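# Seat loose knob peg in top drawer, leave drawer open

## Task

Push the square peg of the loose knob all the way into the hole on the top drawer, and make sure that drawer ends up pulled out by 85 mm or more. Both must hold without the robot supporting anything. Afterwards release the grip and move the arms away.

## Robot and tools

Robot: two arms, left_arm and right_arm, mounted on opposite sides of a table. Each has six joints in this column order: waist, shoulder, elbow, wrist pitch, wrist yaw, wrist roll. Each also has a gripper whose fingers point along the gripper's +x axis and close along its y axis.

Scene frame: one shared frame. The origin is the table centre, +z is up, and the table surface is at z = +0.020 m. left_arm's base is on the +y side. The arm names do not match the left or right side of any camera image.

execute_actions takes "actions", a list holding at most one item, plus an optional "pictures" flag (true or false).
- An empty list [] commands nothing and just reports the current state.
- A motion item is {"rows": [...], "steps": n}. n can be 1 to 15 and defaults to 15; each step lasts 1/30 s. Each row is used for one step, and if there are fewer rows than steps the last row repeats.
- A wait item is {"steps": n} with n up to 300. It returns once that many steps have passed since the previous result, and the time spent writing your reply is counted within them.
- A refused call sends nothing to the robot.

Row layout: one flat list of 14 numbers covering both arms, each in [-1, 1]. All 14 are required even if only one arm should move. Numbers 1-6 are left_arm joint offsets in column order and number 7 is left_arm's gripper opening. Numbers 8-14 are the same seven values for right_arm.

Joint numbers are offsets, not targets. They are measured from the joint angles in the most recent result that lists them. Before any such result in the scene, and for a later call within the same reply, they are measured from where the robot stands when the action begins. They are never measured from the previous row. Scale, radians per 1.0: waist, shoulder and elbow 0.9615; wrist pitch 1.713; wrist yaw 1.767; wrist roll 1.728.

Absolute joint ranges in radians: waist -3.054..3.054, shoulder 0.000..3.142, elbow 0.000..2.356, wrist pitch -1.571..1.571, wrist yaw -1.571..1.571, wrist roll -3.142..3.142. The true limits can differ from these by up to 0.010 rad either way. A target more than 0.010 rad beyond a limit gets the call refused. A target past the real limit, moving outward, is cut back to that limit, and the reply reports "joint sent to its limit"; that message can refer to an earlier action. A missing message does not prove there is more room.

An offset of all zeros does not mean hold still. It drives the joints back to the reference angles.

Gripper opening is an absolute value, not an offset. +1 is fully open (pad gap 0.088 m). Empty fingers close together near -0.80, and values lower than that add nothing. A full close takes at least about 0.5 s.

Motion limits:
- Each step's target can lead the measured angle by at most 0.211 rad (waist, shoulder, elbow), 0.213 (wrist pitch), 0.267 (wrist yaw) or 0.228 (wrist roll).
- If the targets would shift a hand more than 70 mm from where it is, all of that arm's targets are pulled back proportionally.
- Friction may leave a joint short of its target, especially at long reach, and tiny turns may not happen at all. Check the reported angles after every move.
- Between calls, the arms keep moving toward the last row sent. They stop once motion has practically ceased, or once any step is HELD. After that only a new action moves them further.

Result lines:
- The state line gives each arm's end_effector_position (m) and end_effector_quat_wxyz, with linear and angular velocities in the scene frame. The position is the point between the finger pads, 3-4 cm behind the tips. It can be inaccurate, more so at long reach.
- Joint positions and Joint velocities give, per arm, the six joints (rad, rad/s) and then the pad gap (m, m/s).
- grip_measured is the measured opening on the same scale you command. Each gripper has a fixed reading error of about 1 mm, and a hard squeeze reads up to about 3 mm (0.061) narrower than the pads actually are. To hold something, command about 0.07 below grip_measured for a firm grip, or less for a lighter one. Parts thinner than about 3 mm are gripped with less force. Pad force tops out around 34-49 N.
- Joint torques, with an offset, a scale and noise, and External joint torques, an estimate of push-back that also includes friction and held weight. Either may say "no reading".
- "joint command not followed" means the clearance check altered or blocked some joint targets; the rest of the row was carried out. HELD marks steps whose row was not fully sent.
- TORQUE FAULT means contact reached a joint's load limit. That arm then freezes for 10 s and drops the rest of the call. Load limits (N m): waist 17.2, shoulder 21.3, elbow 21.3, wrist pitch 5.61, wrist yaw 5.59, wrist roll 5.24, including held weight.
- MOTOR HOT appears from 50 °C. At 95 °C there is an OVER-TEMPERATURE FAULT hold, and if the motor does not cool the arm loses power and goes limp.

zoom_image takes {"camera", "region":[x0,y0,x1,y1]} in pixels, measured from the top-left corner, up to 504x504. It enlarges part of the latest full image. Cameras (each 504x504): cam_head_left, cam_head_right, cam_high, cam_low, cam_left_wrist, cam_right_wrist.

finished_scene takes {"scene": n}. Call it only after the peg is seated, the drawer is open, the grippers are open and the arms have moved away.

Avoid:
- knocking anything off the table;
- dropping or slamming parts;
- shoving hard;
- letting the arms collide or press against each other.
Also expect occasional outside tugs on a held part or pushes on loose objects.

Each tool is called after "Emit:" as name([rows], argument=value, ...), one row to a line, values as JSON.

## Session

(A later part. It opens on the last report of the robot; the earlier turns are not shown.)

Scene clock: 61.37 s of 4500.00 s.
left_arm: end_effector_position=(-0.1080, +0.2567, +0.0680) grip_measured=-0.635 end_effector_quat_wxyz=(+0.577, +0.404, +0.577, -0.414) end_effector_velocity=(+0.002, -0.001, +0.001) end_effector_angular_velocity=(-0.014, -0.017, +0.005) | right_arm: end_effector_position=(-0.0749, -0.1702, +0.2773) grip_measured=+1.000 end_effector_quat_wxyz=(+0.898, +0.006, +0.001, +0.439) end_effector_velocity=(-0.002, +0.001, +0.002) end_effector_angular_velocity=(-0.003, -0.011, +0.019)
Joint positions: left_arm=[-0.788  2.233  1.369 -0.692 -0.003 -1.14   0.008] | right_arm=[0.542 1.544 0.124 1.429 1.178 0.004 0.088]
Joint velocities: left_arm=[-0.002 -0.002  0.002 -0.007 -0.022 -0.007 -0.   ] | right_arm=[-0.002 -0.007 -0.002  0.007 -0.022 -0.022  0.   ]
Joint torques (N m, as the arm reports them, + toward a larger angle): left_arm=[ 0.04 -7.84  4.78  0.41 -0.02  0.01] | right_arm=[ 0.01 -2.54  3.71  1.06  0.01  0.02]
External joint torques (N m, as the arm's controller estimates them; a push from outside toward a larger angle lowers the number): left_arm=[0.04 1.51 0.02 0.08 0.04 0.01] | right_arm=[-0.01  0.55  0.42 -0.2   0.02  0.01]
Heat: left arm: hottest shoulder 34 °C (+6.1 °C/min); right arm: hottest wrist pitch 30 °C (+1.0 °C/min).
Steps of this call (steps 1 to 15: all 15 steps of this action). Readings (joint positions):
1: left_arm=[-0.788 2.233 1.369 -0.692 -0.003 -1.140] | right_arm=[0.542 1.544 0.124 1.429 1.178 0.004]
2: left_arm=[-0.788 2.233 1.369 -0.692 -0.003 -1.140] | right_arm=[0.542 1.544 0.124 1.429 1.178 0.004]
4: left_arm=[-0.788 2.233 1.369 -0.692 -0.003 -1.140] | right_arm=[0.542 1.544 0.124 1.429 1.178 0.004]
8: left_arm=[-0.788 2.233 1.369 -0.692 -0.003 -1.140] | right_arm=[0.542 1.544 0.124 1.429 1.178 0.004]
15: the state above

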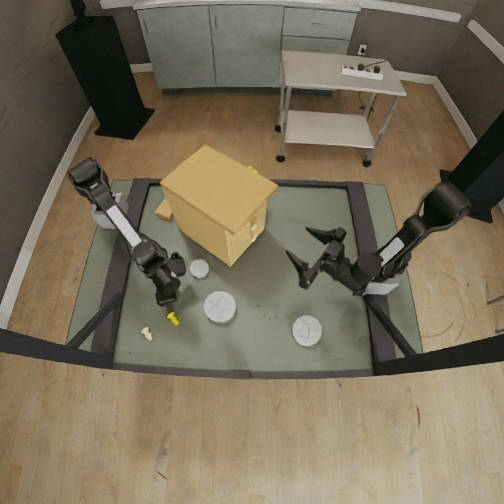

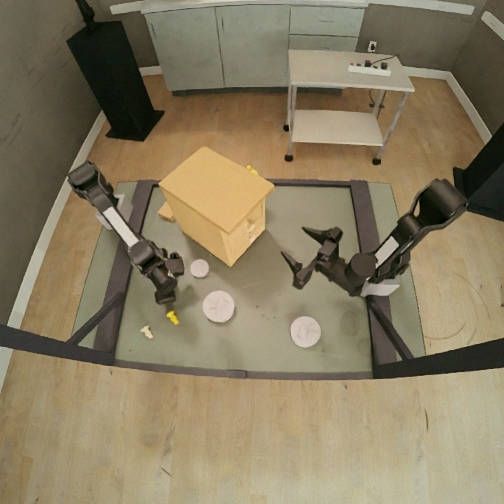

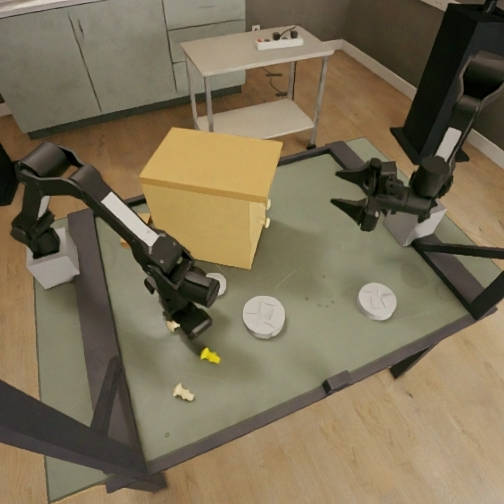

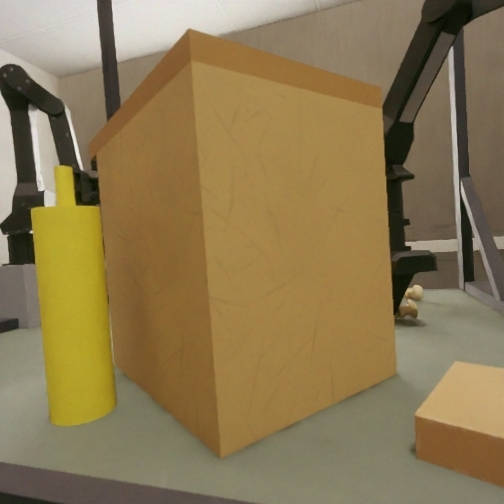

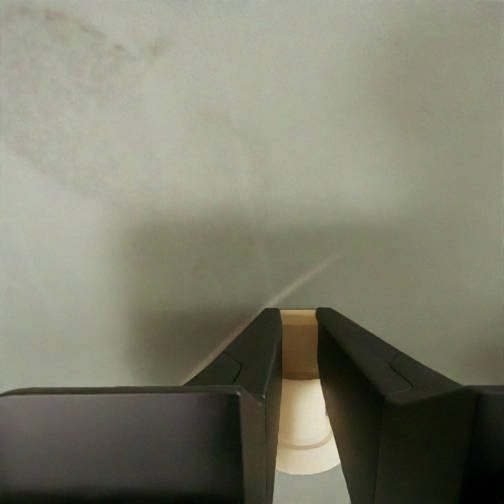

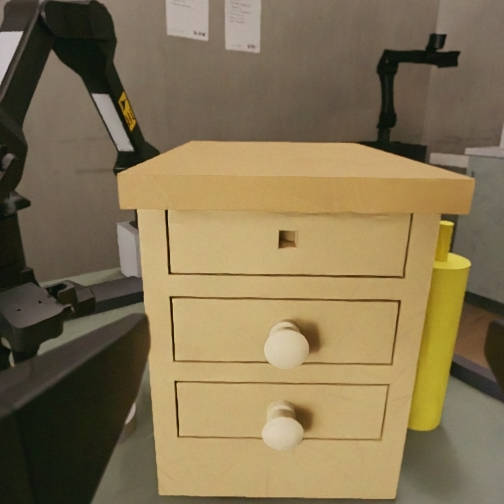

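Emit:
execute_actions([
  {"rows":[[-0.1,-0.35,0,0,0,0,-0.75,0.2,0,0,0,-0.3,0,0.3]]},
], pictures=false)

Emit:
execute_actions([
  {"rows":[[0,0,-0.06,0.5,0,0.8,-0.75,0,0,0,0,-0.37,0,0.3]]},
], pictures=false)

Emit:
execute_actions([
  {"steps":15},
], pictures=false)

Emit:
execute_actions([
  {"rows":[[0,0.39,0,0.475,0.2,0.77,-0.75,-0.2,0.3,0.4,-0.05,0,0,0.3]]},
], pictures=false)

Emit:
execute_actions([
  {"steps":15},
])

Scene clock: 87.40 s of 4500.00 s.
left_arm: end_effector_position=(-0.1593, +0.2643, +0.2032) grip_measured=-0.635 end_effector_quat_wxyz=(+0.519, +0.304, +0.576, -0.554) end_effector_velocity=(+0.027, +0.024, -0.046) end_effector_angular_velocity=(+0.117, -0.141, -0.012) | right_arm: end_effector_position=(-0.2018, -0.1581, +0.2772) grip_measured=+0.307 end_effector_quat_wxyz=(+0.689, +0.005, +0.001, +0.725) end_effector_velocity=(-0.010, -0.001, -0.003) end_effector_angular_velocity=(-0.009, -0.001, +0.068)
Joint positions: left_arm=[-0.886  1.892  1.376 -0.691 -0.004 -1.14   0.008] | right_arm=[0.731 1.545 0.122 1.429 0.655 0.004 0.054]
Joint velocities: left_arm=[-0.002  0.037 -0.081 -0.066  0.007  0.007  0.   ] | right_arm=[ 0.002  0.002 -0.002 -0.007 -0.066  0.007 -0.002]
Joint torques (N m, as the arm reports them, + toward a larger angle): left_arm=[ 0.01 -6.82  5.86  0.84 -0.03  0.04] | right_arm=[ 0.33 -2.81  4.22  1.35 -0.1   0.02]
External joint torques (N m, as the arm's controller estimates them; a push from outside toward a larger angle lowers the number): left_arm=[0.04 1.14 0.1  0.04 0.02 0.02] | right_arm=[ 0.34  0.5   0.72 -0.16 -0.1   0.01]
Heat: left arm: hottest shoulder 37 °C (+6.1 °C/min); right arm: hottest wrist pitch 30 °C (+0.0 °C/min).
Steps of this call (steps 1 to 15: the robot went on to your last target; steps 16 to 90: nothing new was sent; then 22.53 s passed at rest; steps 91 to 105: all 15 steps of this action). Readings (joint positions):
91: left_arm=[-0.791 2.217 1.369 -0.692 -0.004 -1.140] | right_arm=[0.557 1.544 0.123 1.429 1.147 0.004]
92: left_arm=[-0.801 2.197 1.363 -0.696 -0.004 -1.140] | right_arm=[0.603 1.544 0.121 1.429 1.068 0.004]
94: left_arm=[-0.833 2.133 1.359 -0.698 -0.004 -1.140] | right_arm=[0.681 1.545 0.122 1.429 0.909 0.004]
98: left_arm=[-0.880 1.965 1.366 -0.694 -0.004 -1.140] | right_arm=[0.726 1.545 0.122 1.429 0.710 0.004]
105: the state above

Scene clock: 87.90 s of 4500.00 s.
left_arm: end_effector_position=(-0.2489, +0.1932, +0.2988) grip_measured=-0.635 end_effector_quat_wxyz=(+0.343, +0.179, +0.169, -0.907) end_effector_velocity=(-0.044, -0.037, +0.135) end_effector_angular_velocity=(-1.719, -0.547, -0.805) | right_arm: end_effector_position=(-0.2901, -0.1927, +0.2772) grip_measured=+0.303 end_effector_quat_wxyz=(+0.425, +0.003, +0.001, +0.905) end_effector_velocity=(-0.008, -0.008, -0.005) end_effector_angular_velocity=(-0.021, -0.009, +0.078)
Joint positions: left_arm=[-0.886  1.892  1.326  0.11  -0.004 -0.208  0.008] | right_arm=[0.73  1.545 0.122 1.429 0.012 0.004 0.054]
Joint velocities: left_arm=[-0.002 -0.027 -0.002  0.623 -0.022  1.868 -0.   ] | right_arm=[-0.002 -0.002 -0.002 -0.022 -0.081  0.007 -0.   ]
Joint torques (N m, as the arm reports them, + toward a larger angle): left_arm=[ 0.11 -7.74  5.91  1.62  0.04  0.08] | right_arm=[ 0.04 -2.89  4.2   1.45 -0.12  0.02]
External joint torques (N m, as the arm's controller estimates them; a push from outside toward a larger angle lowers the number): left_arm=[ 0.11  0.96 -0.39  0.1   0.06  0.06] | right_arm=[ 0.07  0.57  0.53 -0.21 -0.12  0.01]
Heat: left arm: hottest shoulder 37 °C (+6.0 °C/min); right arm: hottest wrist pitch 30 °C (+0.0 °C/min).
Steps of this call (steps 1 to 15: all 15 steps of this action). Readings (joint positions):
1: left_arm=[-0.886 1.892 1.365 -0.663 -0.004 -1.096] | right_arm=[0.728 1.545 0.122 1.429 0.611 0.004]
2: left_arm=[-0.886 1.892 1.349 -0.598 -0.004 -1.030] | right_arm=[0.727 1.545 0.122 1.429 0.528 0.004]
4: left_arm=[-0.886 1.893 1.334 -0.479 -0.004 -0.904] | right_arm=[0.728 1.545 0.122 1.429 0.378 0.004]
8: left_arm=[-0.886 1.893 1.326 -0.244 -0.004 -0.651] | right_arm=[0.730 1.545 0.122 1.429 0.111 0.004]
15: the state above

Scene clock: 88.40 s of 4500.00 s.
left_arm: end_effector_position=(-0.2524, +0.1904, +0.3086) grip_measured=-0.635 end_effector_quat_wxyz=(+0.300, +0.227, -0.043, -0.926) end_effector_velocity=(-0.001, -0.001, +0.005) end_effector_angular_velocity=(-0.042, -0.006, -0.010) | right_arm: end_effector_position=(-0.2911, -0.1935, +0.2772) grip_measured=+0.303 end_effector_quat_wxyz=(+0.421, +0.003, +0.001, +0.907) end_effector_velocity=(+0.001, -0.002, -0.006) end_effector_angular_velocity=(-0.016, -0.023, +0.005)
Joint positions: left_arm=[-0.886  1.892  1.324  0.162 -0.004  0.236  0.008] | right_arm=[0.73  1.545 0.122 1.429 0.004 0.004 0.054]
Joint velocities: left_arm=[-0.002 -0.002 -0.002  0.022 -0.007  0.037  0.   ] | right_arm=[-0.002 -0.002 -0.007 -0.022 -0.007 -0.007 -0.   ]
Joint torques (N m, as the arm reports them, + toward a larger angle): left_arm=[ 0.06 -7.74  6.06  1.93  0.02  0.09] | right_arm=[ 0.04 -2.89  4.23  1.45 -0.12  0.02]
External joint torques (N m, as the arm's controller estimates them; a push from outside toward a larger angle lowers the number): left_arm=[ 0.06  1.44 -0.75  0.22  0.02  0.1 ] | right_arm=[ 0.04  0.57  0.61 -0.2  -0.12  0.01]
Heat: left arm: hottest shoulder 37 °C (+6.1 °C/min); right arm: hottest wrist pitch 30 °C (+0.0 °C/min).
Steps of this call (steps 1 to 15: the robot went on to your last target). Readings (joint positions):
1: left_arm=[-0.886 1.892 1.326 0.127 -0.004 -0.145] | right_arm=[0.730 1.545 0.122 1.429 0.010 0.004]
2: left_arm=[-0.886 1.892 1.326 0.138 -0.004 -0.082] | right_arm=[0.730 1.545 0.122 1.429 0.008 0.004]
4: left_arm=[-0.886 1.892 1.326 0.147 -0.004 0.044] | right_arm=[0.730 1.545 0.122 1.429 0.006 0.004]
8: left_arm=[-0.886 1.892 1.324 0.161 -0.004 0.193] | right_arm=[0.730 1.545 0.122 1.429 0.004 0.004]
15: the state above

Scene clock: 88.90 s of 4500.00 s.
left_arm: end_effector_position=(-0.3216, +0.2009, +0.2559) grip_measured=-0.635 end_effector_quat_wxyz=(+0.132, +0.098, -0.518, -0.840) end_effector_velocity=(-0.022, -0.014, +0.289) end_effector_angular_velocity=(-2.357, +0.142, -0.062) | right_arm: end_effector_position=(-0.2874, -0.0761, +0.2805) grip_measured=+0.303 end_effector_quat_wxyz=(+0.505, +0.007, -0.002, +0.863) end_effector_velocity=(-0.001, +0.001, -0.023) end_effector_angular_velocity=(-0.049, -0.037, +0.015)
Joint positions: left_arm=[-0.886  2.271  1.319  0.922  0.341  1.119  0.008] | right_arm=[0.542 1.825 0.495 1.344 0.005 0.004 0.054]
Joint velocities: left_arm=[-0.002 -0.164  0.164  0.623  0.007  1.868 -0.   ] | right_arm=[-0.007  0.051 -0.002 -0.007 -0.022 -0.007 -0.   ]
Joint torques (N m, as the arm reports them, + toward a larger angle): left_arm=[ 0.1  -8.55  5.1   1.48  0.3   0.07] | right_arm=[-0.37 -4.71  5.86  1.41 -0.04  0.02]
External joint torques (N m, as the arm's controller estimates them; a push from outside toward a larger angle lowers the number): left_arm=[ 0.04  2.26 -0.52 -0.2   0.3   0.11] | right_arm=[-0.35  1.39  1.65 -0.31 -0.04  0.01]
Heat: left arm: hottest shoulder 37 °C (+6.0 °C/min); right arm: hottest wrist pitch 30 °C (+0.0 °C/min).
Steps of this call (steps 1 to 15: all 15 steps of this action). Readings (joint positions):
1: left_arm=[-0.883 1.912 1.324 0.194 0.035 0.276] | right_arm=[0.715 1.566 0.138 1.427 -0.008 0.004]
2: left_arm=[-0.880 1.943 1.330 0.268 0.104 0.334] | right_arm=[0.676 1.608 0.178 1.407 -0.007 0.004]
4: left_arm=[-0.881 2.021 1.341 0.371 0.212 0.442] | right_arm=[0.604 1.716 0.290 1.368 0.003 0.004]
8: left_arm=[-0.886 2.198 1.332 0.577 0.308 0.677] | right_arm=[0.548 1.812 0.459 1.349 0.005 0.004]
15: the state above

Scene clock: 89.40 s of 4500.00 s.
left_arm: end_effector_position=(-0.3224, +0.2008, +0.2745) grip_measured=-0.635 end_effector_quat_wxyz=(+0.127, +0.102, -0.700, -0.695) end_effector_velocity=(+0.002, -0.002, +0.002) end_effector_angular_velocity=(-0.025, -0.001, +0.011) | right_arm: end_effector_position=(-0.2873, -0.0756, +0.2804) grip_measured=+0.303 end_effector_quat_wxyz=(+0.505, +0.007, -0.002, +0.863) end_effector_velocity=(+0.000, -0.001, +0.001) end_effector_angular_velocity=(+0.009, -0.020, +0.005)
Joint positions: left_arm=[-0.886  2.263  1.326  0.974  0.344  1.56   0.008] | right_arm=[0.541 1.827 0.497 1.344 0.005 0.004 0.054]
Joint velocities: left_arm=[ 0.002 -0.002 -0.002  0.007 -0.007  0.022 -0.   ] | right_arm=[-0.002 -0.007 -0.002 -0.007 -0.007 -0.022 -0.   ]
Joint torques (N m, as the arm reports them, + toward a larger angle): left_arm=[ 0.02 -8.49  5.52  1.83  0.24  0.06] | right_arm=[-0.33 -4.53  5.82  1.37 -0.04  0.02]
External joint torques (N m, as the arm's controller estimates them; a push from outside toward a larger angle lowers the number): left_arm=[-0.06  2.2  -0.35  0.14  0.26  0.11] | right_arm=[-0.31  1.43  1.69 -0.3  -0.04  0.01]
Heat: left arm: hottest shoulder 37 °C (+6.1 °C/min); right arm: hottest wrist pitch 30 °C (+0.0 °C/min).
Steps of this call (steps 1 to 15: the robot went on to your last target). Readings (joint positions):
1: left_arm=[-0.886 2.266 1.323 0.940 0.342 1.182] | right_arm=[0.542 1.826 0.495 1.344 0.005 0.004]
2: left_arm=[-0.886 2.263 1.326 0.952 0.343 1.246] | right_arm=[0.542 1.827 0.495 1.344 0.005 0.004]
4: left_arm=[-0.886 2.262 1.326 0.962 0.343 1.372] | right_arm=[0.541 1.827 0.495 1.344 0.005 0.004]
8: left_arm=[-0.886 2.263 1.326 0.967 0.344 1.519] | right_arm=[0.541 1.827 0.497 1.344 0.005 0.004]
15: the state above

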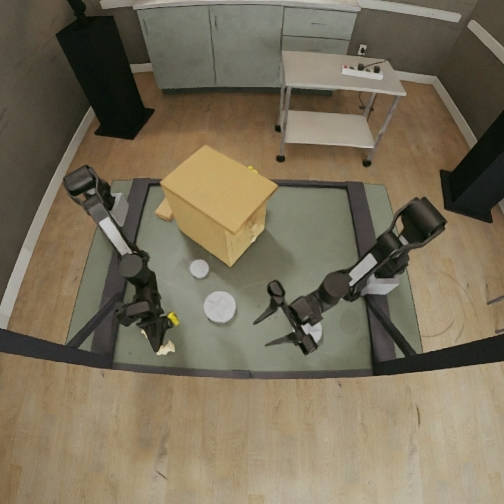

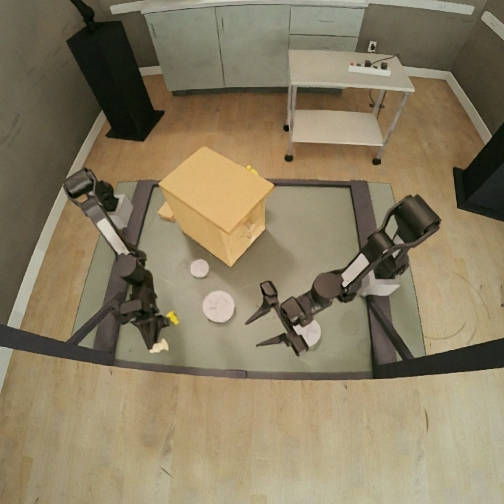

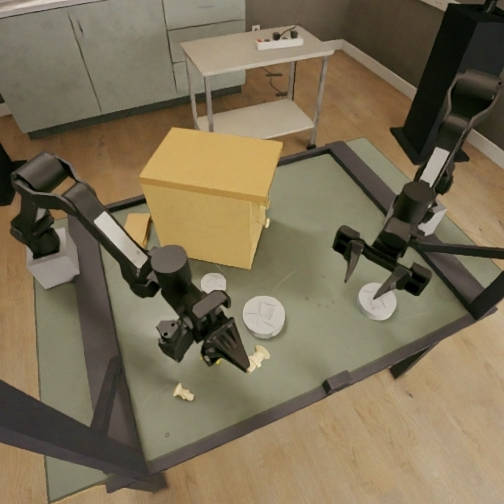

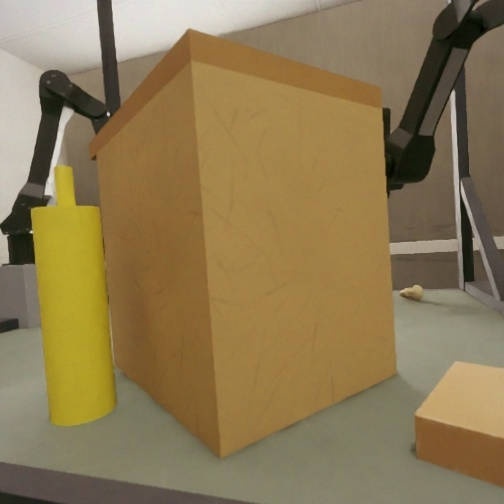

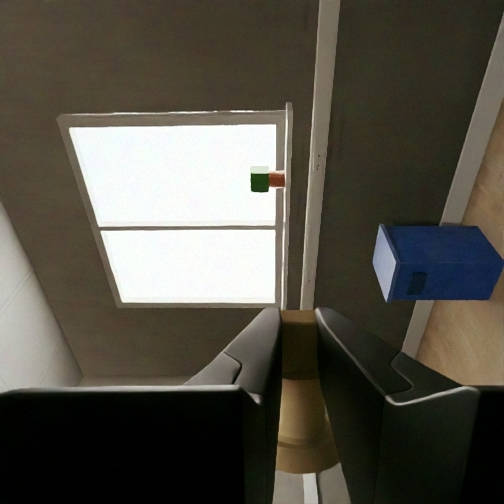

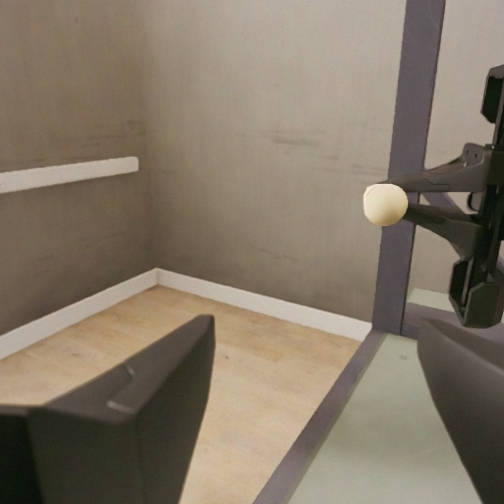

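Emit:
execute_actions([
  {"rows":[[0.09,0,0,-0.02,0,0,-0.75,-0.13,0.285,0.39,-0.06,0,0,0.3]]},
], pictures=false)

Emit:
execute_actions([
  {"steps":10},
])

Scene clock: 94.70 s of 4500.00 s.
left_arm: end_effector_position=(-0.2917, +0.1584, +0.2677) grip_measured=-0.635 end_effector_quat_wxyz=(+0.147, +0.143, -0.690, -0.694) end_effector_velocity=(-0.012, +0.017, -0.003) end_effector_angular_velocity=(+0.029, -0.000, -0.029) | right_arm: end_effector_position=(-0.2722, +0.0273, +0.2672) grip_measured=+0.303 end_effector_quat_wxyz=(+0.559, +0.007, -0.002, +0.829) end_effector_velocity=(+0.000, +0.000, -0.021) end_effector_angular_velocity=(-0.049, -0.028, +0.005)
Joint positions: left_arm=[-0.798  2.263  1.326  0.942  0.346  1.563  0.008] | right_arm=[0.416 2.09  0.861 1.244 0.006 0.004 0.054]
Joint velocities: left_arm=[-0.037 -0.002 -0.007 -0.007 -0.007 -0.022 -0.   ] | right_arm=[-0.002  0.032 -0.002 -0.022 -0.007 -0.007 -0.   ]
Joint torques (N m, as the arm reports them, + toward a larger angle): left_arm=[ 0.03 -9.1   5.9   1.57 -0.04 -0.23] | right_arm=[ 0.1  -6.36  6.26  1.34 -0.04  0.02]
External joint torques (N m, as the arm's controller estimates them; a push from outside toward a larger angle lowers the number): left_arm=[-0.28  1.44  0.12 -0.08 -0.02 -0.18] | right_arm=[ 0.1   1.74  1.73 -0.32 -0.04  0.01]
Heat: left arm: hottest shoulder 38 °C (+7.1 °C/min); right arm: hottest wrist pitch 31 °C (+1.0 °C/min).
Steps of this call (steps 1 to 45: the robot went on to your last target; steps 46 to 110: nothing new was sent; then 1.13 s passed at rest; steps 111 to 125: all 15 steps of this action). Readings (joint positions):
111: left_arm=[-0.885 2.263 1.326 0.972 0.350 1.564] | right_arm=[0.535 1.848 0.515 1.339 -0.002 0.004]
112: left_arm=[-0.875 2.263 1.326 0.963 0.350 1.564] | right_arm=[0.514 1.887 0.560 1.318 -0.004 0.004]
114: left_arm=[-0.841 2.263 1.326 0.952 0.350 1.564] | right_arm=[0.465 1.990 0.677 1.272 0.002 0.004]
118: left_arm=[-0.790 2.263 1.326 0.944 0.346 1.563] | right_arm=[0.417 2.088 0.821 1.246 0.006 0.004]
125: the state above

Scene clock: 95.03 s of 4500.00 s.
left_arm: end_effector_position=(-0.2921, +0.1590, +0.2677) grip_measured=-0.635 end_effector_quat_wxyz=(+0.147, +0.143, -0.690, -0.694) end_effector_velocity=(+0.000, +0.001, -0.003) end_effector_angular_velocity=(+0.002, -0.012, +0.005) | right_arm: end_effector_position=(-0.2723, +0.0273, +0.2655) grip_measured=+0.303 end_effector_quat_wxyz=(+0.559, +0.006, -0.001, +0.829) end_effector_velocity=(+0.003, +0.000, +0.002) end_effector_angular_velocity=(+0.010, -0.004, -0.000)
Joint positions: left_arm=[-0.799  2.263  1.326  0.942  0.346  1.563  0.008] | right_arm=[0.416 2.093 0.861 1.243 0.006 0.004 0.054]
Joint velocities: left_arm=[-0.002 -0.002 -0.007 -0.007 -0.007  0.007 -0.   ] | right_arm=[-0.007 -0.002 -0.002  0.007 -0.007 -0.007 -0.   ]
Joint torques (N m, as the arm reports them, + toward a larger angle): left_arm=[-0.01 -9.07  5.86  1.58 -0.01 -0.18] | right_arm=[ 0.07 -6.42  6.38  1.35 -0.04  0.02]
External joint torques (N m, as the arm's controller estimates them; a push from outside toward a larger angle lowers the number): left_arm=[-0.03  1.5   0.07 -0.08 -0.01 -0.12] | right_arm=[ 0.11  1.68  1.87 -0.31 -0.04  0.01]
Heat: left arm: hottest shoulder 38 °C (+7.0 °C/min); right arm: hottest wrist pitch 31 °C (+1.0 °C/min).
Steps of this call (steps 1 to 10: the robot went on to your last target). Readings (joint positions):
1: left_arm=[-0.798 2.263 1.326 0.942 0.346 1.563] | right_arm=[0.416 2.091 0.861 1.244 0.006 0.004]
2: left_arm=[-0.799 2.263 1.326 0.942 0.346 1.563] | right_arm=[0.416 2.092 0.861 1.243 0.006 0.004]
4: left_arm=[-0.799 2.263 1.326 0.942 0.346 1.563] | right_arm=[0.416 2.093 0.861 1.243 0.006 0.004]
8: left_arm=[-0.799 2.263 1.326 0.942 0.346 1.563] | right_arm=[0.416 2.093 0.861 1.243 0.006 0.004]
10: the state above

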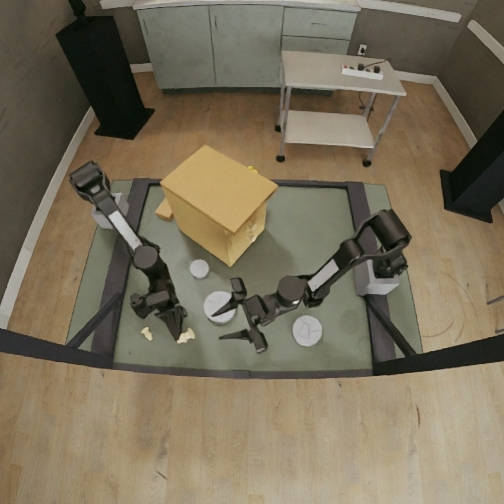

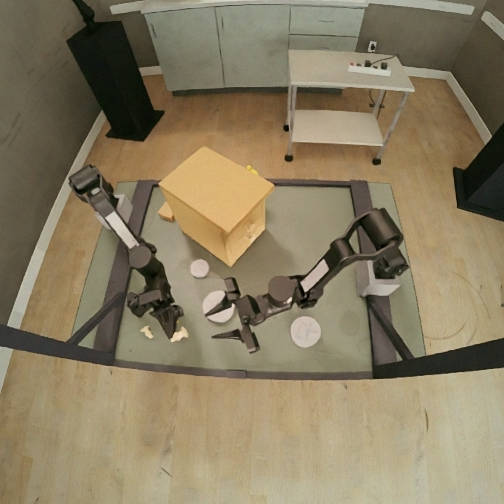

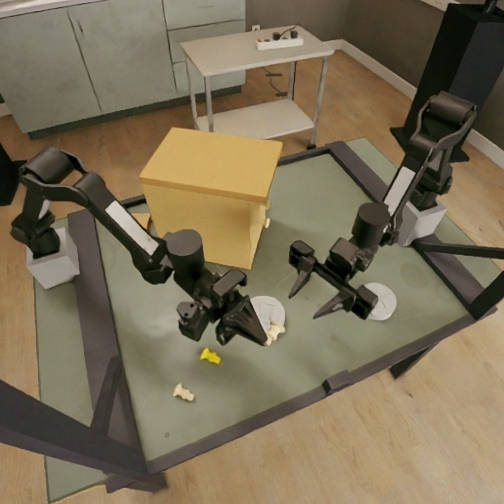

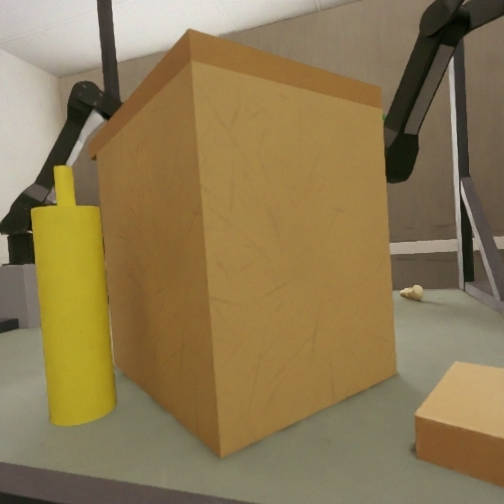

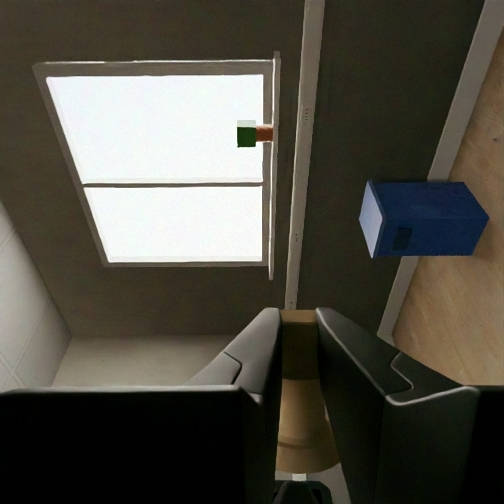

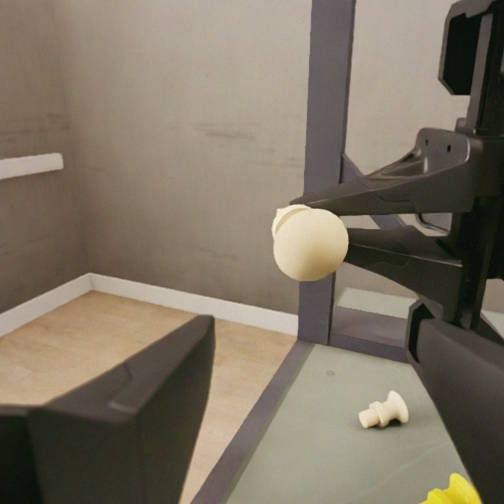

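Emit:
execute_actions([
  {"rows":[[0,0,0,0,0.07,0,-0.75,0,0.09,0.263,-0.097,0,0,0.1]]},
], pictures=false)

Emit:
execute_actions([
  {"steps":8},
])

Scene clock: 102.13 s of 4500.00 s.
left_arm: end_effector_position=(-0.2980, +0.1752, +0.2677) grip_measured=-0.635 end_effector_quat_wxyz=(+0.106, +0.102, -0.698, -0.701) end_effector_velocity=(-0.001, +0.003, -0.001) end_effector_angular_velocity=(+0.012, -0.003, -0.010) | right_arm: end_effector_position=(-0.2913, +0.0736, +0.2796) grip_measured=+0.104 end_effector_quat_wxyz=(+0.559, +0.005, -0.001, +0.829) end_effector_velocity=(-0.002, -0.001, -0.007) end_effector_angular_velocity=(-0.028, -0.004, +0.020)
Joint positions: left_arm=[-0.798  2.263  1.326  0.942  0.464  1.563  0.008] | right_arm=[0.416 2.172 1.103 1.079 0.006 0.004 0.044]
Joint velocities: left_arm=[-0.002 -0.002 -0.002 -0.007  0.007 -0.007 -0.   ] | right_arm=[-0.002  0.002 -0.002 -0.022 -0.022  0.007 -0.001]
Joint torques (N m, as the arm reports them, + toward a larger angle): left_arm=[-0.09 -8.93  5.81  1.63  0.27 -0.09] | right_arm=[ 0.01 -7.48  7.17  1.36  0.    0.02]
External joint torques (N m, as the arm's controller estimates them; a push from outside toward a larger angle lowers the number): left_arm=[-0.09  1.65  0.04  0.    0.27 -0.04] | right_arm=[-0.01  1.84  1.95 -0.3   0.    0.01]
Heat: left arm: hottest shoulder 39 °C (+8.0 °C/min); right arm: hottest wrist pitch 31 °C (+1.0 °C/min).
Steps of this call (steps 1 to 15: the robot went on to your last target; steps 16 to 90: nothing new was sent; then 3.60 s passed at rest; steps 91 to 105: all 15 steps of this action). Readings (joint positions):
91: left_arm=[-0.798 2.263 1.326 0.942 0.364 1.563] | right_arm=[0.416 2.102 0.883 1.218 0.006 0.004]
92: left_arm=[-0.797 2.263 1.326 0.942 0.396 1.563] | right_arm=[0.416 2.120 0.934 1.166 0.006 0.004]
94: left_arm=[-0.798 2.263 1.326 0.942 0.433 1.563] | right_arm=[0.416 2.160 1.032 1.116 0.006 0.004]
98: left_arm=[-0.798 2.263 1.326 0.942 0.457 1.563] | right_arm=[0.416 2.169 1.094 1.093 0.006 0.004]
105: the state above

Scene clock: 102.40 s of 4500.00 s.
left_arm: end_effector_position=(-0.2980, +0.1753, +0.2677) grip_measured=-0.635 end_effector_quat_wxyz=(+0.105, +0.102, -0.698, -0.701) end_effector_velocity=(-0.002, +0.003, -0.004) end_effector_angular_velocity=(+0.022, -0.014, -0.000) | right_arm: end_effector_position=(-0.2913, +0.0736, +0.2794) grip_measured=+0.103 end_effector_quat_wxyz=(+0.559, +0.005, -0.001, +0.829) end_effector_velocity=(-0.001, -0.002, -0.001) end_effector_angular_velocity=(-0.009, +0.004, +0.020)
Joint positions: left_arm=[-0.798  2.263  1.326  0.942  0.464  1.563  0.008] | right_arm=[0.416 2.172 1.103 1.078 0.006 0.004 0.044]
Joint velocities: left_arm=[-0.007 -0.002 -0.002 -0.022 -0.007 -0.007 -0.   ] | right_arm=[-0.002 -0.007 -0.007 -0.007 -0.022  0.007  0.   ]
Joint torques (N m, as the arm reports them, + toward a larger angle): left_arm=[-0.15 -9.1   5.83  1.67  0.24 -0.07] | right_arm=[-0.01 -7.43  7.22  1.35  0.    0.02]
External joint torques (N m, as the arm's controller estimates them; a push from outside toward a larger angle lowers the number): left_arm=[-0.08  1.37  0.1   0.06  0.24 -0.01] | right_arm=[-0.04  1.85  2.06 -0.32  0.    0.01]
Heat: left arm: hottest shoulder 39 °C (+8.1 °C/min); right arm: hottest wrist pitch 31 °C (+1.0 °C/min).
Steps of this call (steps 1 to 8: the robot went on to your last target). Readings (joint positions):
1: left_arm=[-0.798 2.263 1.326 0.942 0.464 1.563] | right_arm=[0.416 2.172 1.103 1.079 0.006 0.004]
2: left_arm=[-0.798 2.263 1.326 0.942 0.464 1.563] | right_arm=[0.416 2.172 1.103 1.079 0.006 0.004]
4: left_arm=[-0.798 2.263 1.326 0.942 0.464 1.563] | right_arm=[0.416 2.172 1.103 1.079 0.006 0.004]
8: the state above

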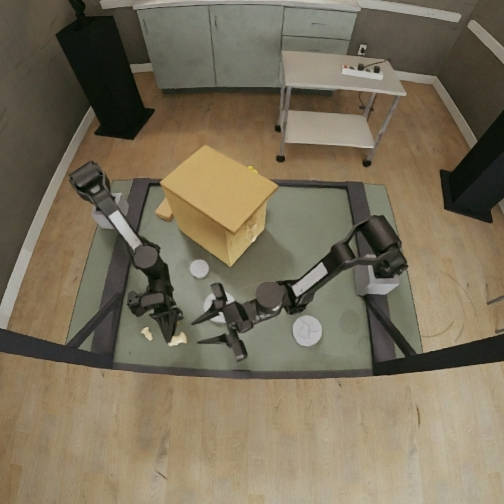

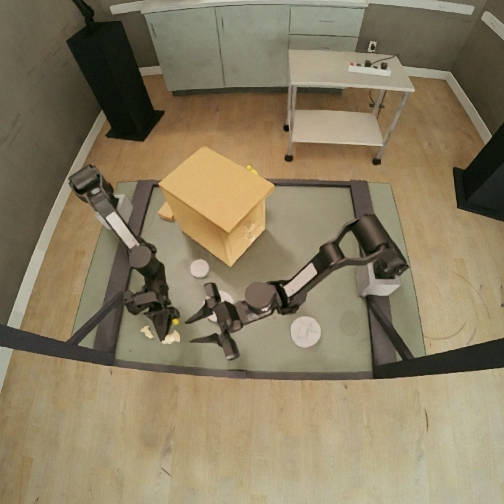

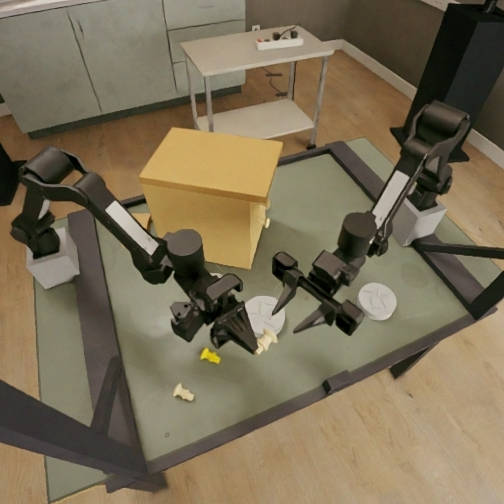

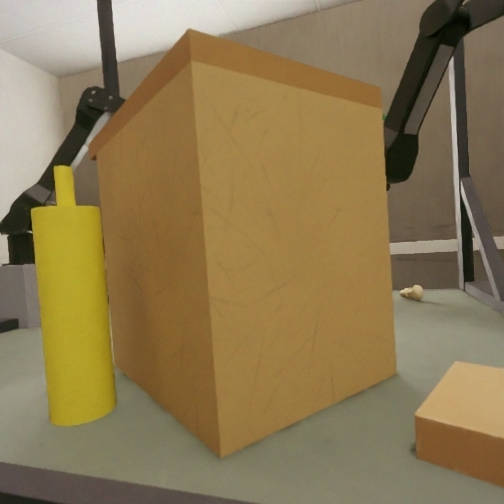

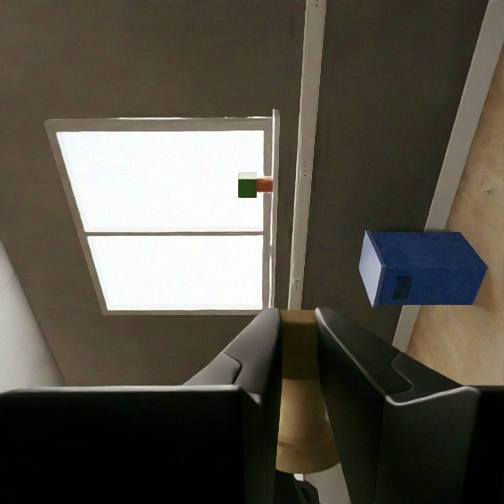

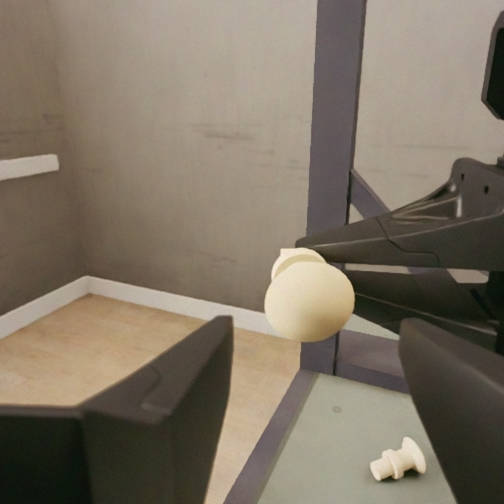

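Emit:
execute_actions([
  {"rows":[[0,0,0,0,0,0,-0.75,-0.007,0.045,0.1,-0.026,0,0,0],[0,0,0,0,0,0,-0.75,-0.007,0.045,0.1,-0.026,0,0,0],[0,0,0,0,0,0,-0.75,-0.007,0.045,0.1,-0.026,0,0,0],[0,0,0,0,0,0,-0.75,-0.007,0.095,0.193,-0.052,0,0,0]]},
])

Scene clock: 111.63 s of 4500.00 s.
left_arm: end_effector_position=(-0.2980, +0.1753, +0.2677) grip_measured=-0.635 end_effector_quat_wxyz=(+0.105, +0.102, -0.698, -0.701) end_effector_velocity=(-0.000, +0.000, -0.001) end_effector_angular_velocity=(+0.012, -0.003, +0.005) | right_arm: end_effector_position=(-0.3021, +0.1052, +0.2835) grip_measured=+0.004 end_effector_quat_wxyz=(+0.560, +0.007, -0.002, +0.828) end_effector_velocity=(-0.003, +0.001, -0.009) end_effector_angular_velocity=(-0.022, -0.017, +0.010)
Joint positions: left_arm=[-0.798  2.263  1.326  0.942  0.464  1.563  0.008] | right_arm=[0.412 2.254 1.275 0.992 0.006 0.004 0.039]
Joint velocities: left_arm=[-0.002 -0.002 -0.002 -0.007 -0.007 -0.007 -0.   ] | right_arm=[ 0.002  0.012  0.007 -0.022 -0.007 -0.007 -0.   ]
Joint torques (N m, as the arm reports them, + toward a larger angle): left_arm=[-0.01 -8.8   5.83  1.68  0.03 -0.09] | right_arm=[-0.29 -8.1   7.79  1.35  0.    0.02]
External joint torques (N m, as the arm's controller estimates them; a push from outside toward a larger angle lowers the number): left_arm=[ 0.1   1.78  0.05  0.04  0.02 -0.03] | right_arm=[-0.36  1.9   2.32 -0.3   0.    0.01]
Heat: left arm: hottest shoulder 40 °C (+8.1 °C/min); right arm: hottest shoulder 32 °C (+1.0 °C/min).
Steps of this call (steps 1 to 15: the robot went on to your last target; steps 16 to 90: nothing new was sent; then 5.73 s passed at rest; steps 91 to 105: all 15 steps of this action). Readings (joint positions):
91: left_arm=[-0.798 2.263 1.326 0.942 0.464 1.563] | right_arm=[0.416 2.176 1.112 1.072 0.006 0.004]
92: left_arm=[-0.798 2.263 1.326 0.942 0.464 1.563] | right_arm=[0.415 2.185 1.133 1.058 0.006 0.004]
94: left_arm=[-0.798 2.263 1.326 0.942 0.464 1.563] | right_arm=[0.414 2.206 1.177 1.039 0.006 0.004]
98: left_arm=[-0.798 2.263 1.326 0.942 0.464 1.563] | right_arm=[0.412 2.245 1.261 1.002 0.006 0.004]
105: the state above

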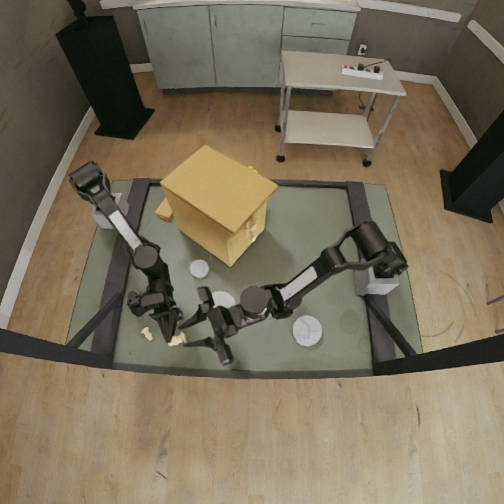

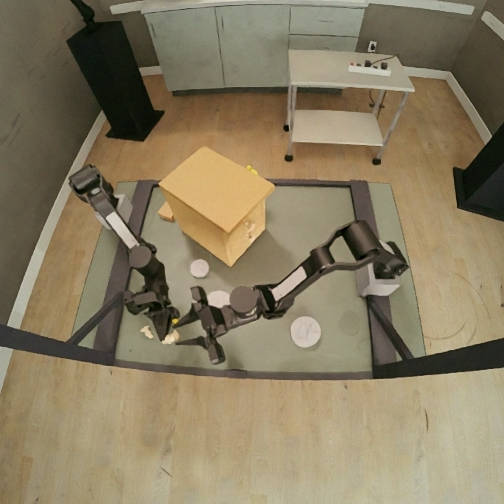

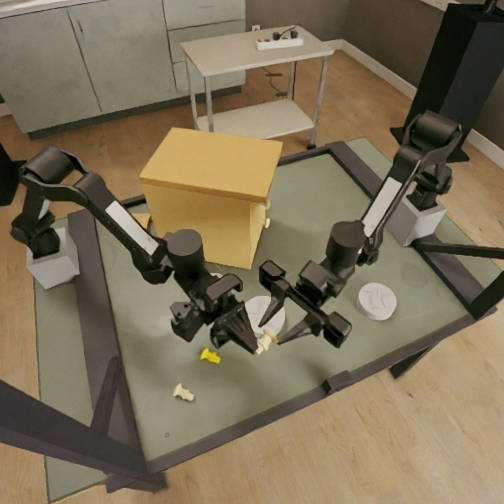

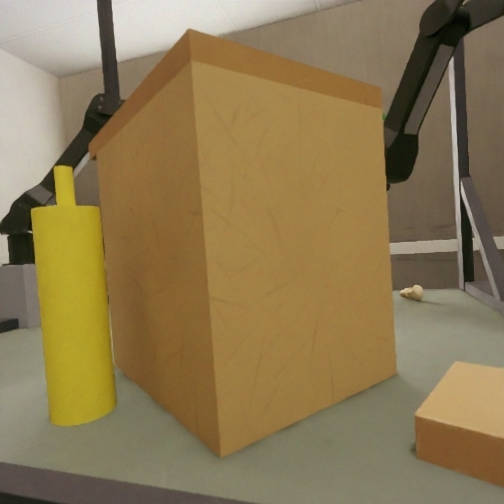

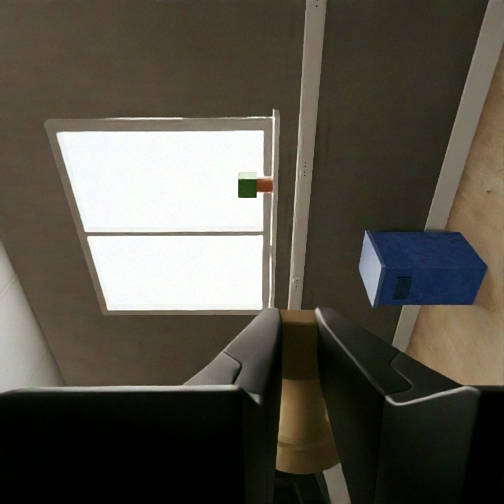

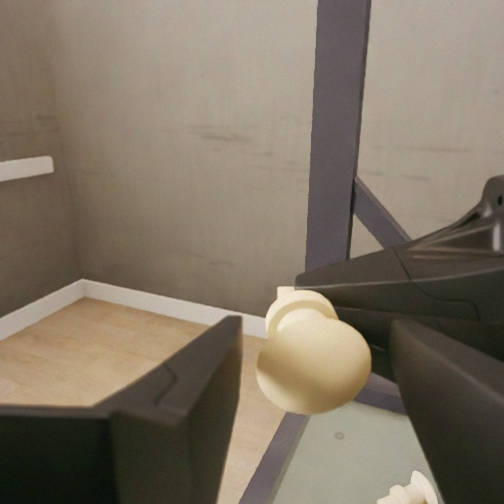

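Emit:
execute_actions([
  {"rows":[[0,0,0,0,0,0,-0.75,0.004,0.038,0.067,-0.016,0,0,-0.1]]},
], pictures=false)

Emit:
execute_actions([
  {"rows":[[0,0,0,0,0,0,-0.75,0,0,0,0,0,0,-0.45]]},
])

Scene clock: 117.57 s of 4500.00 s.
left_arm: end_effector_position=(-0.2980, +0.1753, +0.2677) grip_measured=-0.635 end_effector_quat_wxyz=(+0.105, +0.102, -0.698, -0.701) end_effector_velocity=(-0.001, -0.000, +0.001) end_effector_angular_velocity=(+0.009, +0.000, +0.005) | right_arm: end_effector_position=(-0.3059, +0.1140, +0.2837) grip_measured=-0.096 end_effector_quat_wxyz=(+0.560, +0.007, -0.002, +0.828) end_effector_velocity=(+0.002, +0.001, +0.001) end_effector_angular_velocity=(+0.006, -0.021, -0.010)
Joint positions: left_arm=[-0.798  2.263  1.326  0.942  0.464  1.563  0.008] | right_arm=[0.412 2.28  1.327 0.967 0.006 0.004 0.034]
Joint velocities: left_arm=[-0.002 -0.002  0.002 -0.007 -0.007 -0.007 -0.   ] | right_arm=[-0.002 -0.002  0.002 -0.007  0.007 -0.022 -0.   ]
Joint torques (N m, as the arm reports them, + toward a larger angle): left_arm=[ 0.04 -8.88  5.72  1.68  0.03 -0.11] | right_arm=[ 0.3  -8.2   7.81  1.33  0.    0.02]
External joint torques (N m, as the arm's controller estimates them; a push from outside toward a larger angle lowers the number): left_arm=[ 0.03  1.8  -0.14  0.02  0.03 -0.05] | right_arm=[ 0.3   2.19  2.17 -0.35  0.    0.01]
Heat: left arm: hottest shoulder 41 °C (+8.1 °C/min); right arm: hottest shoulder 33 °C (+2.0 °C/min).
Steps of this call (steps 1 to 15: the robot went on to your last target; steps 16 to 90: nothing new was sent; then 2.43 s passed at rest; steps 91 to 105: all 15 steps of this action). Readings (joint positions):
91: left_arm=[-0.798 2.263 1.326 0.942 0.464 1.563] | right_arm=[0.412 2.257 1.282 0.987 0.006 0.004]
92: left_arm=[-0.798 2.263 1.326 0.942 0.464 1.563] | right_arm=[0.412 2.264 1.296 0.980 0.006 0.004]
94: left_arm=[-0.798 2.263 1.326 0.942 0.464 1.563] | right_arm=[0.412 2.274 1.316 0.972 0.006 0.004]
98: left_arm=[-0.798 2.263 1.326 0.942 0.464 1.563] | right_arm=[0.412 2.280 1.325 0.968 0.006 0.004]
105: the state above

Scene clock: 118.07 s of 4500.00 s.
left_arm: end_effector_position=(-0.2983, +0.1757, +0.2677) grip_measured=-0.635 end_effector_quat_wxyz=(+0.105, +0.101, -0.698, -0.701) end_effector_velocity=(+0.002, -0.003, -0.006) end_effector_angular_velocity=(+0.019, -0.010, +0.034) | right_arm: end_effector_position=(-0.3059, +0.1140, +0.2837) grip_measured=-0.324 end_effector_quat_wxyz=(+0.560, +0.007, -0.002, +0.828) end_effector_velocity=(+0.002, +0.001, +0.001) end_effector_angular_velocity=(+0.000, -0.008, -0.010)
Joint positions: left_arm=[-0.799  2.263  1.326  0.942  0.464  1.563  0.008] | right_arm=[0.412 2.28  1.327 0.967 0.006 0.004 0.023]
Joint velocities: left_arm=[-0.002  0.002 -0.007 -0.007 -0.037 -0.007 -0.   ] | right_arm=[-0.002 -0.002  0.002 -0.007  0.007 -0.007  0.   ]
Joint torques (N m, as the arm reports them, + toward a larger angle): left_arm=[-0.14 -9.03  5.66  1.69  0.05 -0.09] | right_arm=[-0.01 -9.13  6.36  1.45  0.    0.02]
External joint torques (N m, as the arm's controller estimates them; a push from outside toward a larger angle lowers the number): left_arm=[-0.17  1.44 -0.06  0.08  0.06 -0.04] | right_arm=[ 0.1   1.25  0.73 -0.23 -0.01  0.01]
Heat: left arm: hottest shoulder 41 °C (+8.2 °C/min); right arm: hottest shoulder 33 °C (+3.1 °C/min).
Steps of this call (steps 1 to 15: all 15 steps of this action). Readings (joint positions):
1: left_arm=[-0.798 2.263 1.326 0.942 0.464 1.563] | right_arm=[0.412 2.280 1.327 0.967 0.006 0.004]
2: left_arm=[-0.798 2.263 1.326 0.942 0.464 1.563] | right_arm=[0.412 2.280 1.327 0.967 0.006 0.004]
4: left_arm=[-0.799 2.263 1.326 0.942 0.464 1.563] | right_arm=[0.412 2.280 1.327 0.967 0.006 0.004]
8: left_arm=[-0.799 2.263 1.326 0.942 0.464 1.563] | right_arm=[0.412 2.280 1.327 0.967 0.006 0.004]
15: the state above

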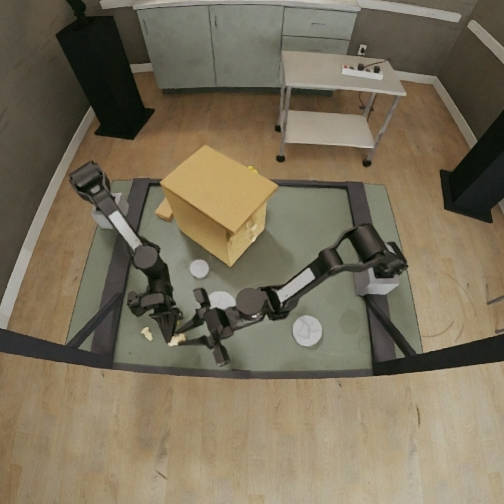

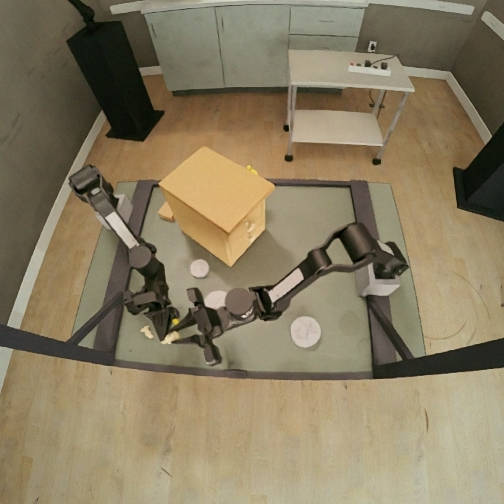

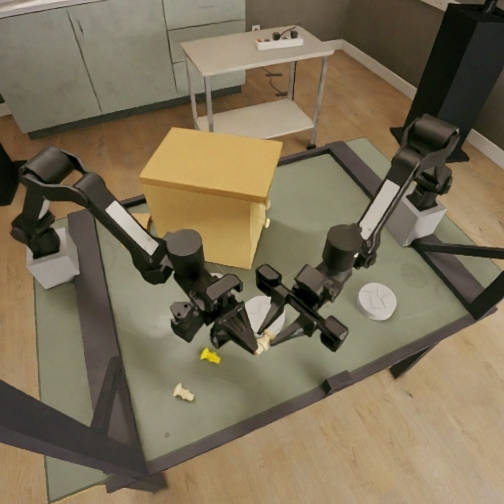

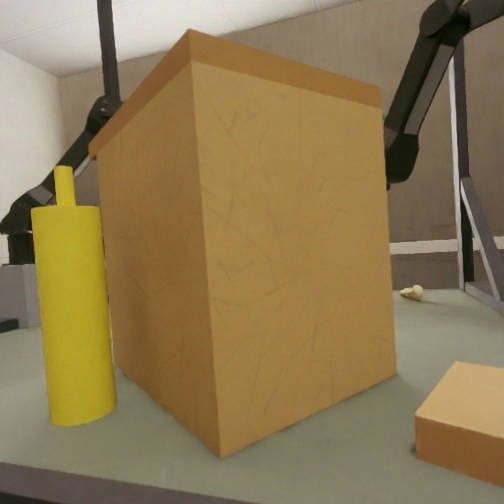

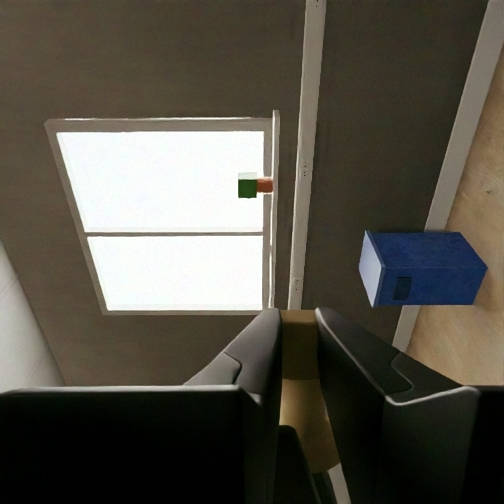

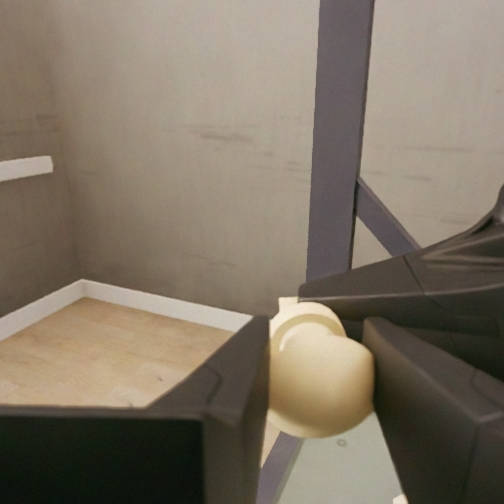

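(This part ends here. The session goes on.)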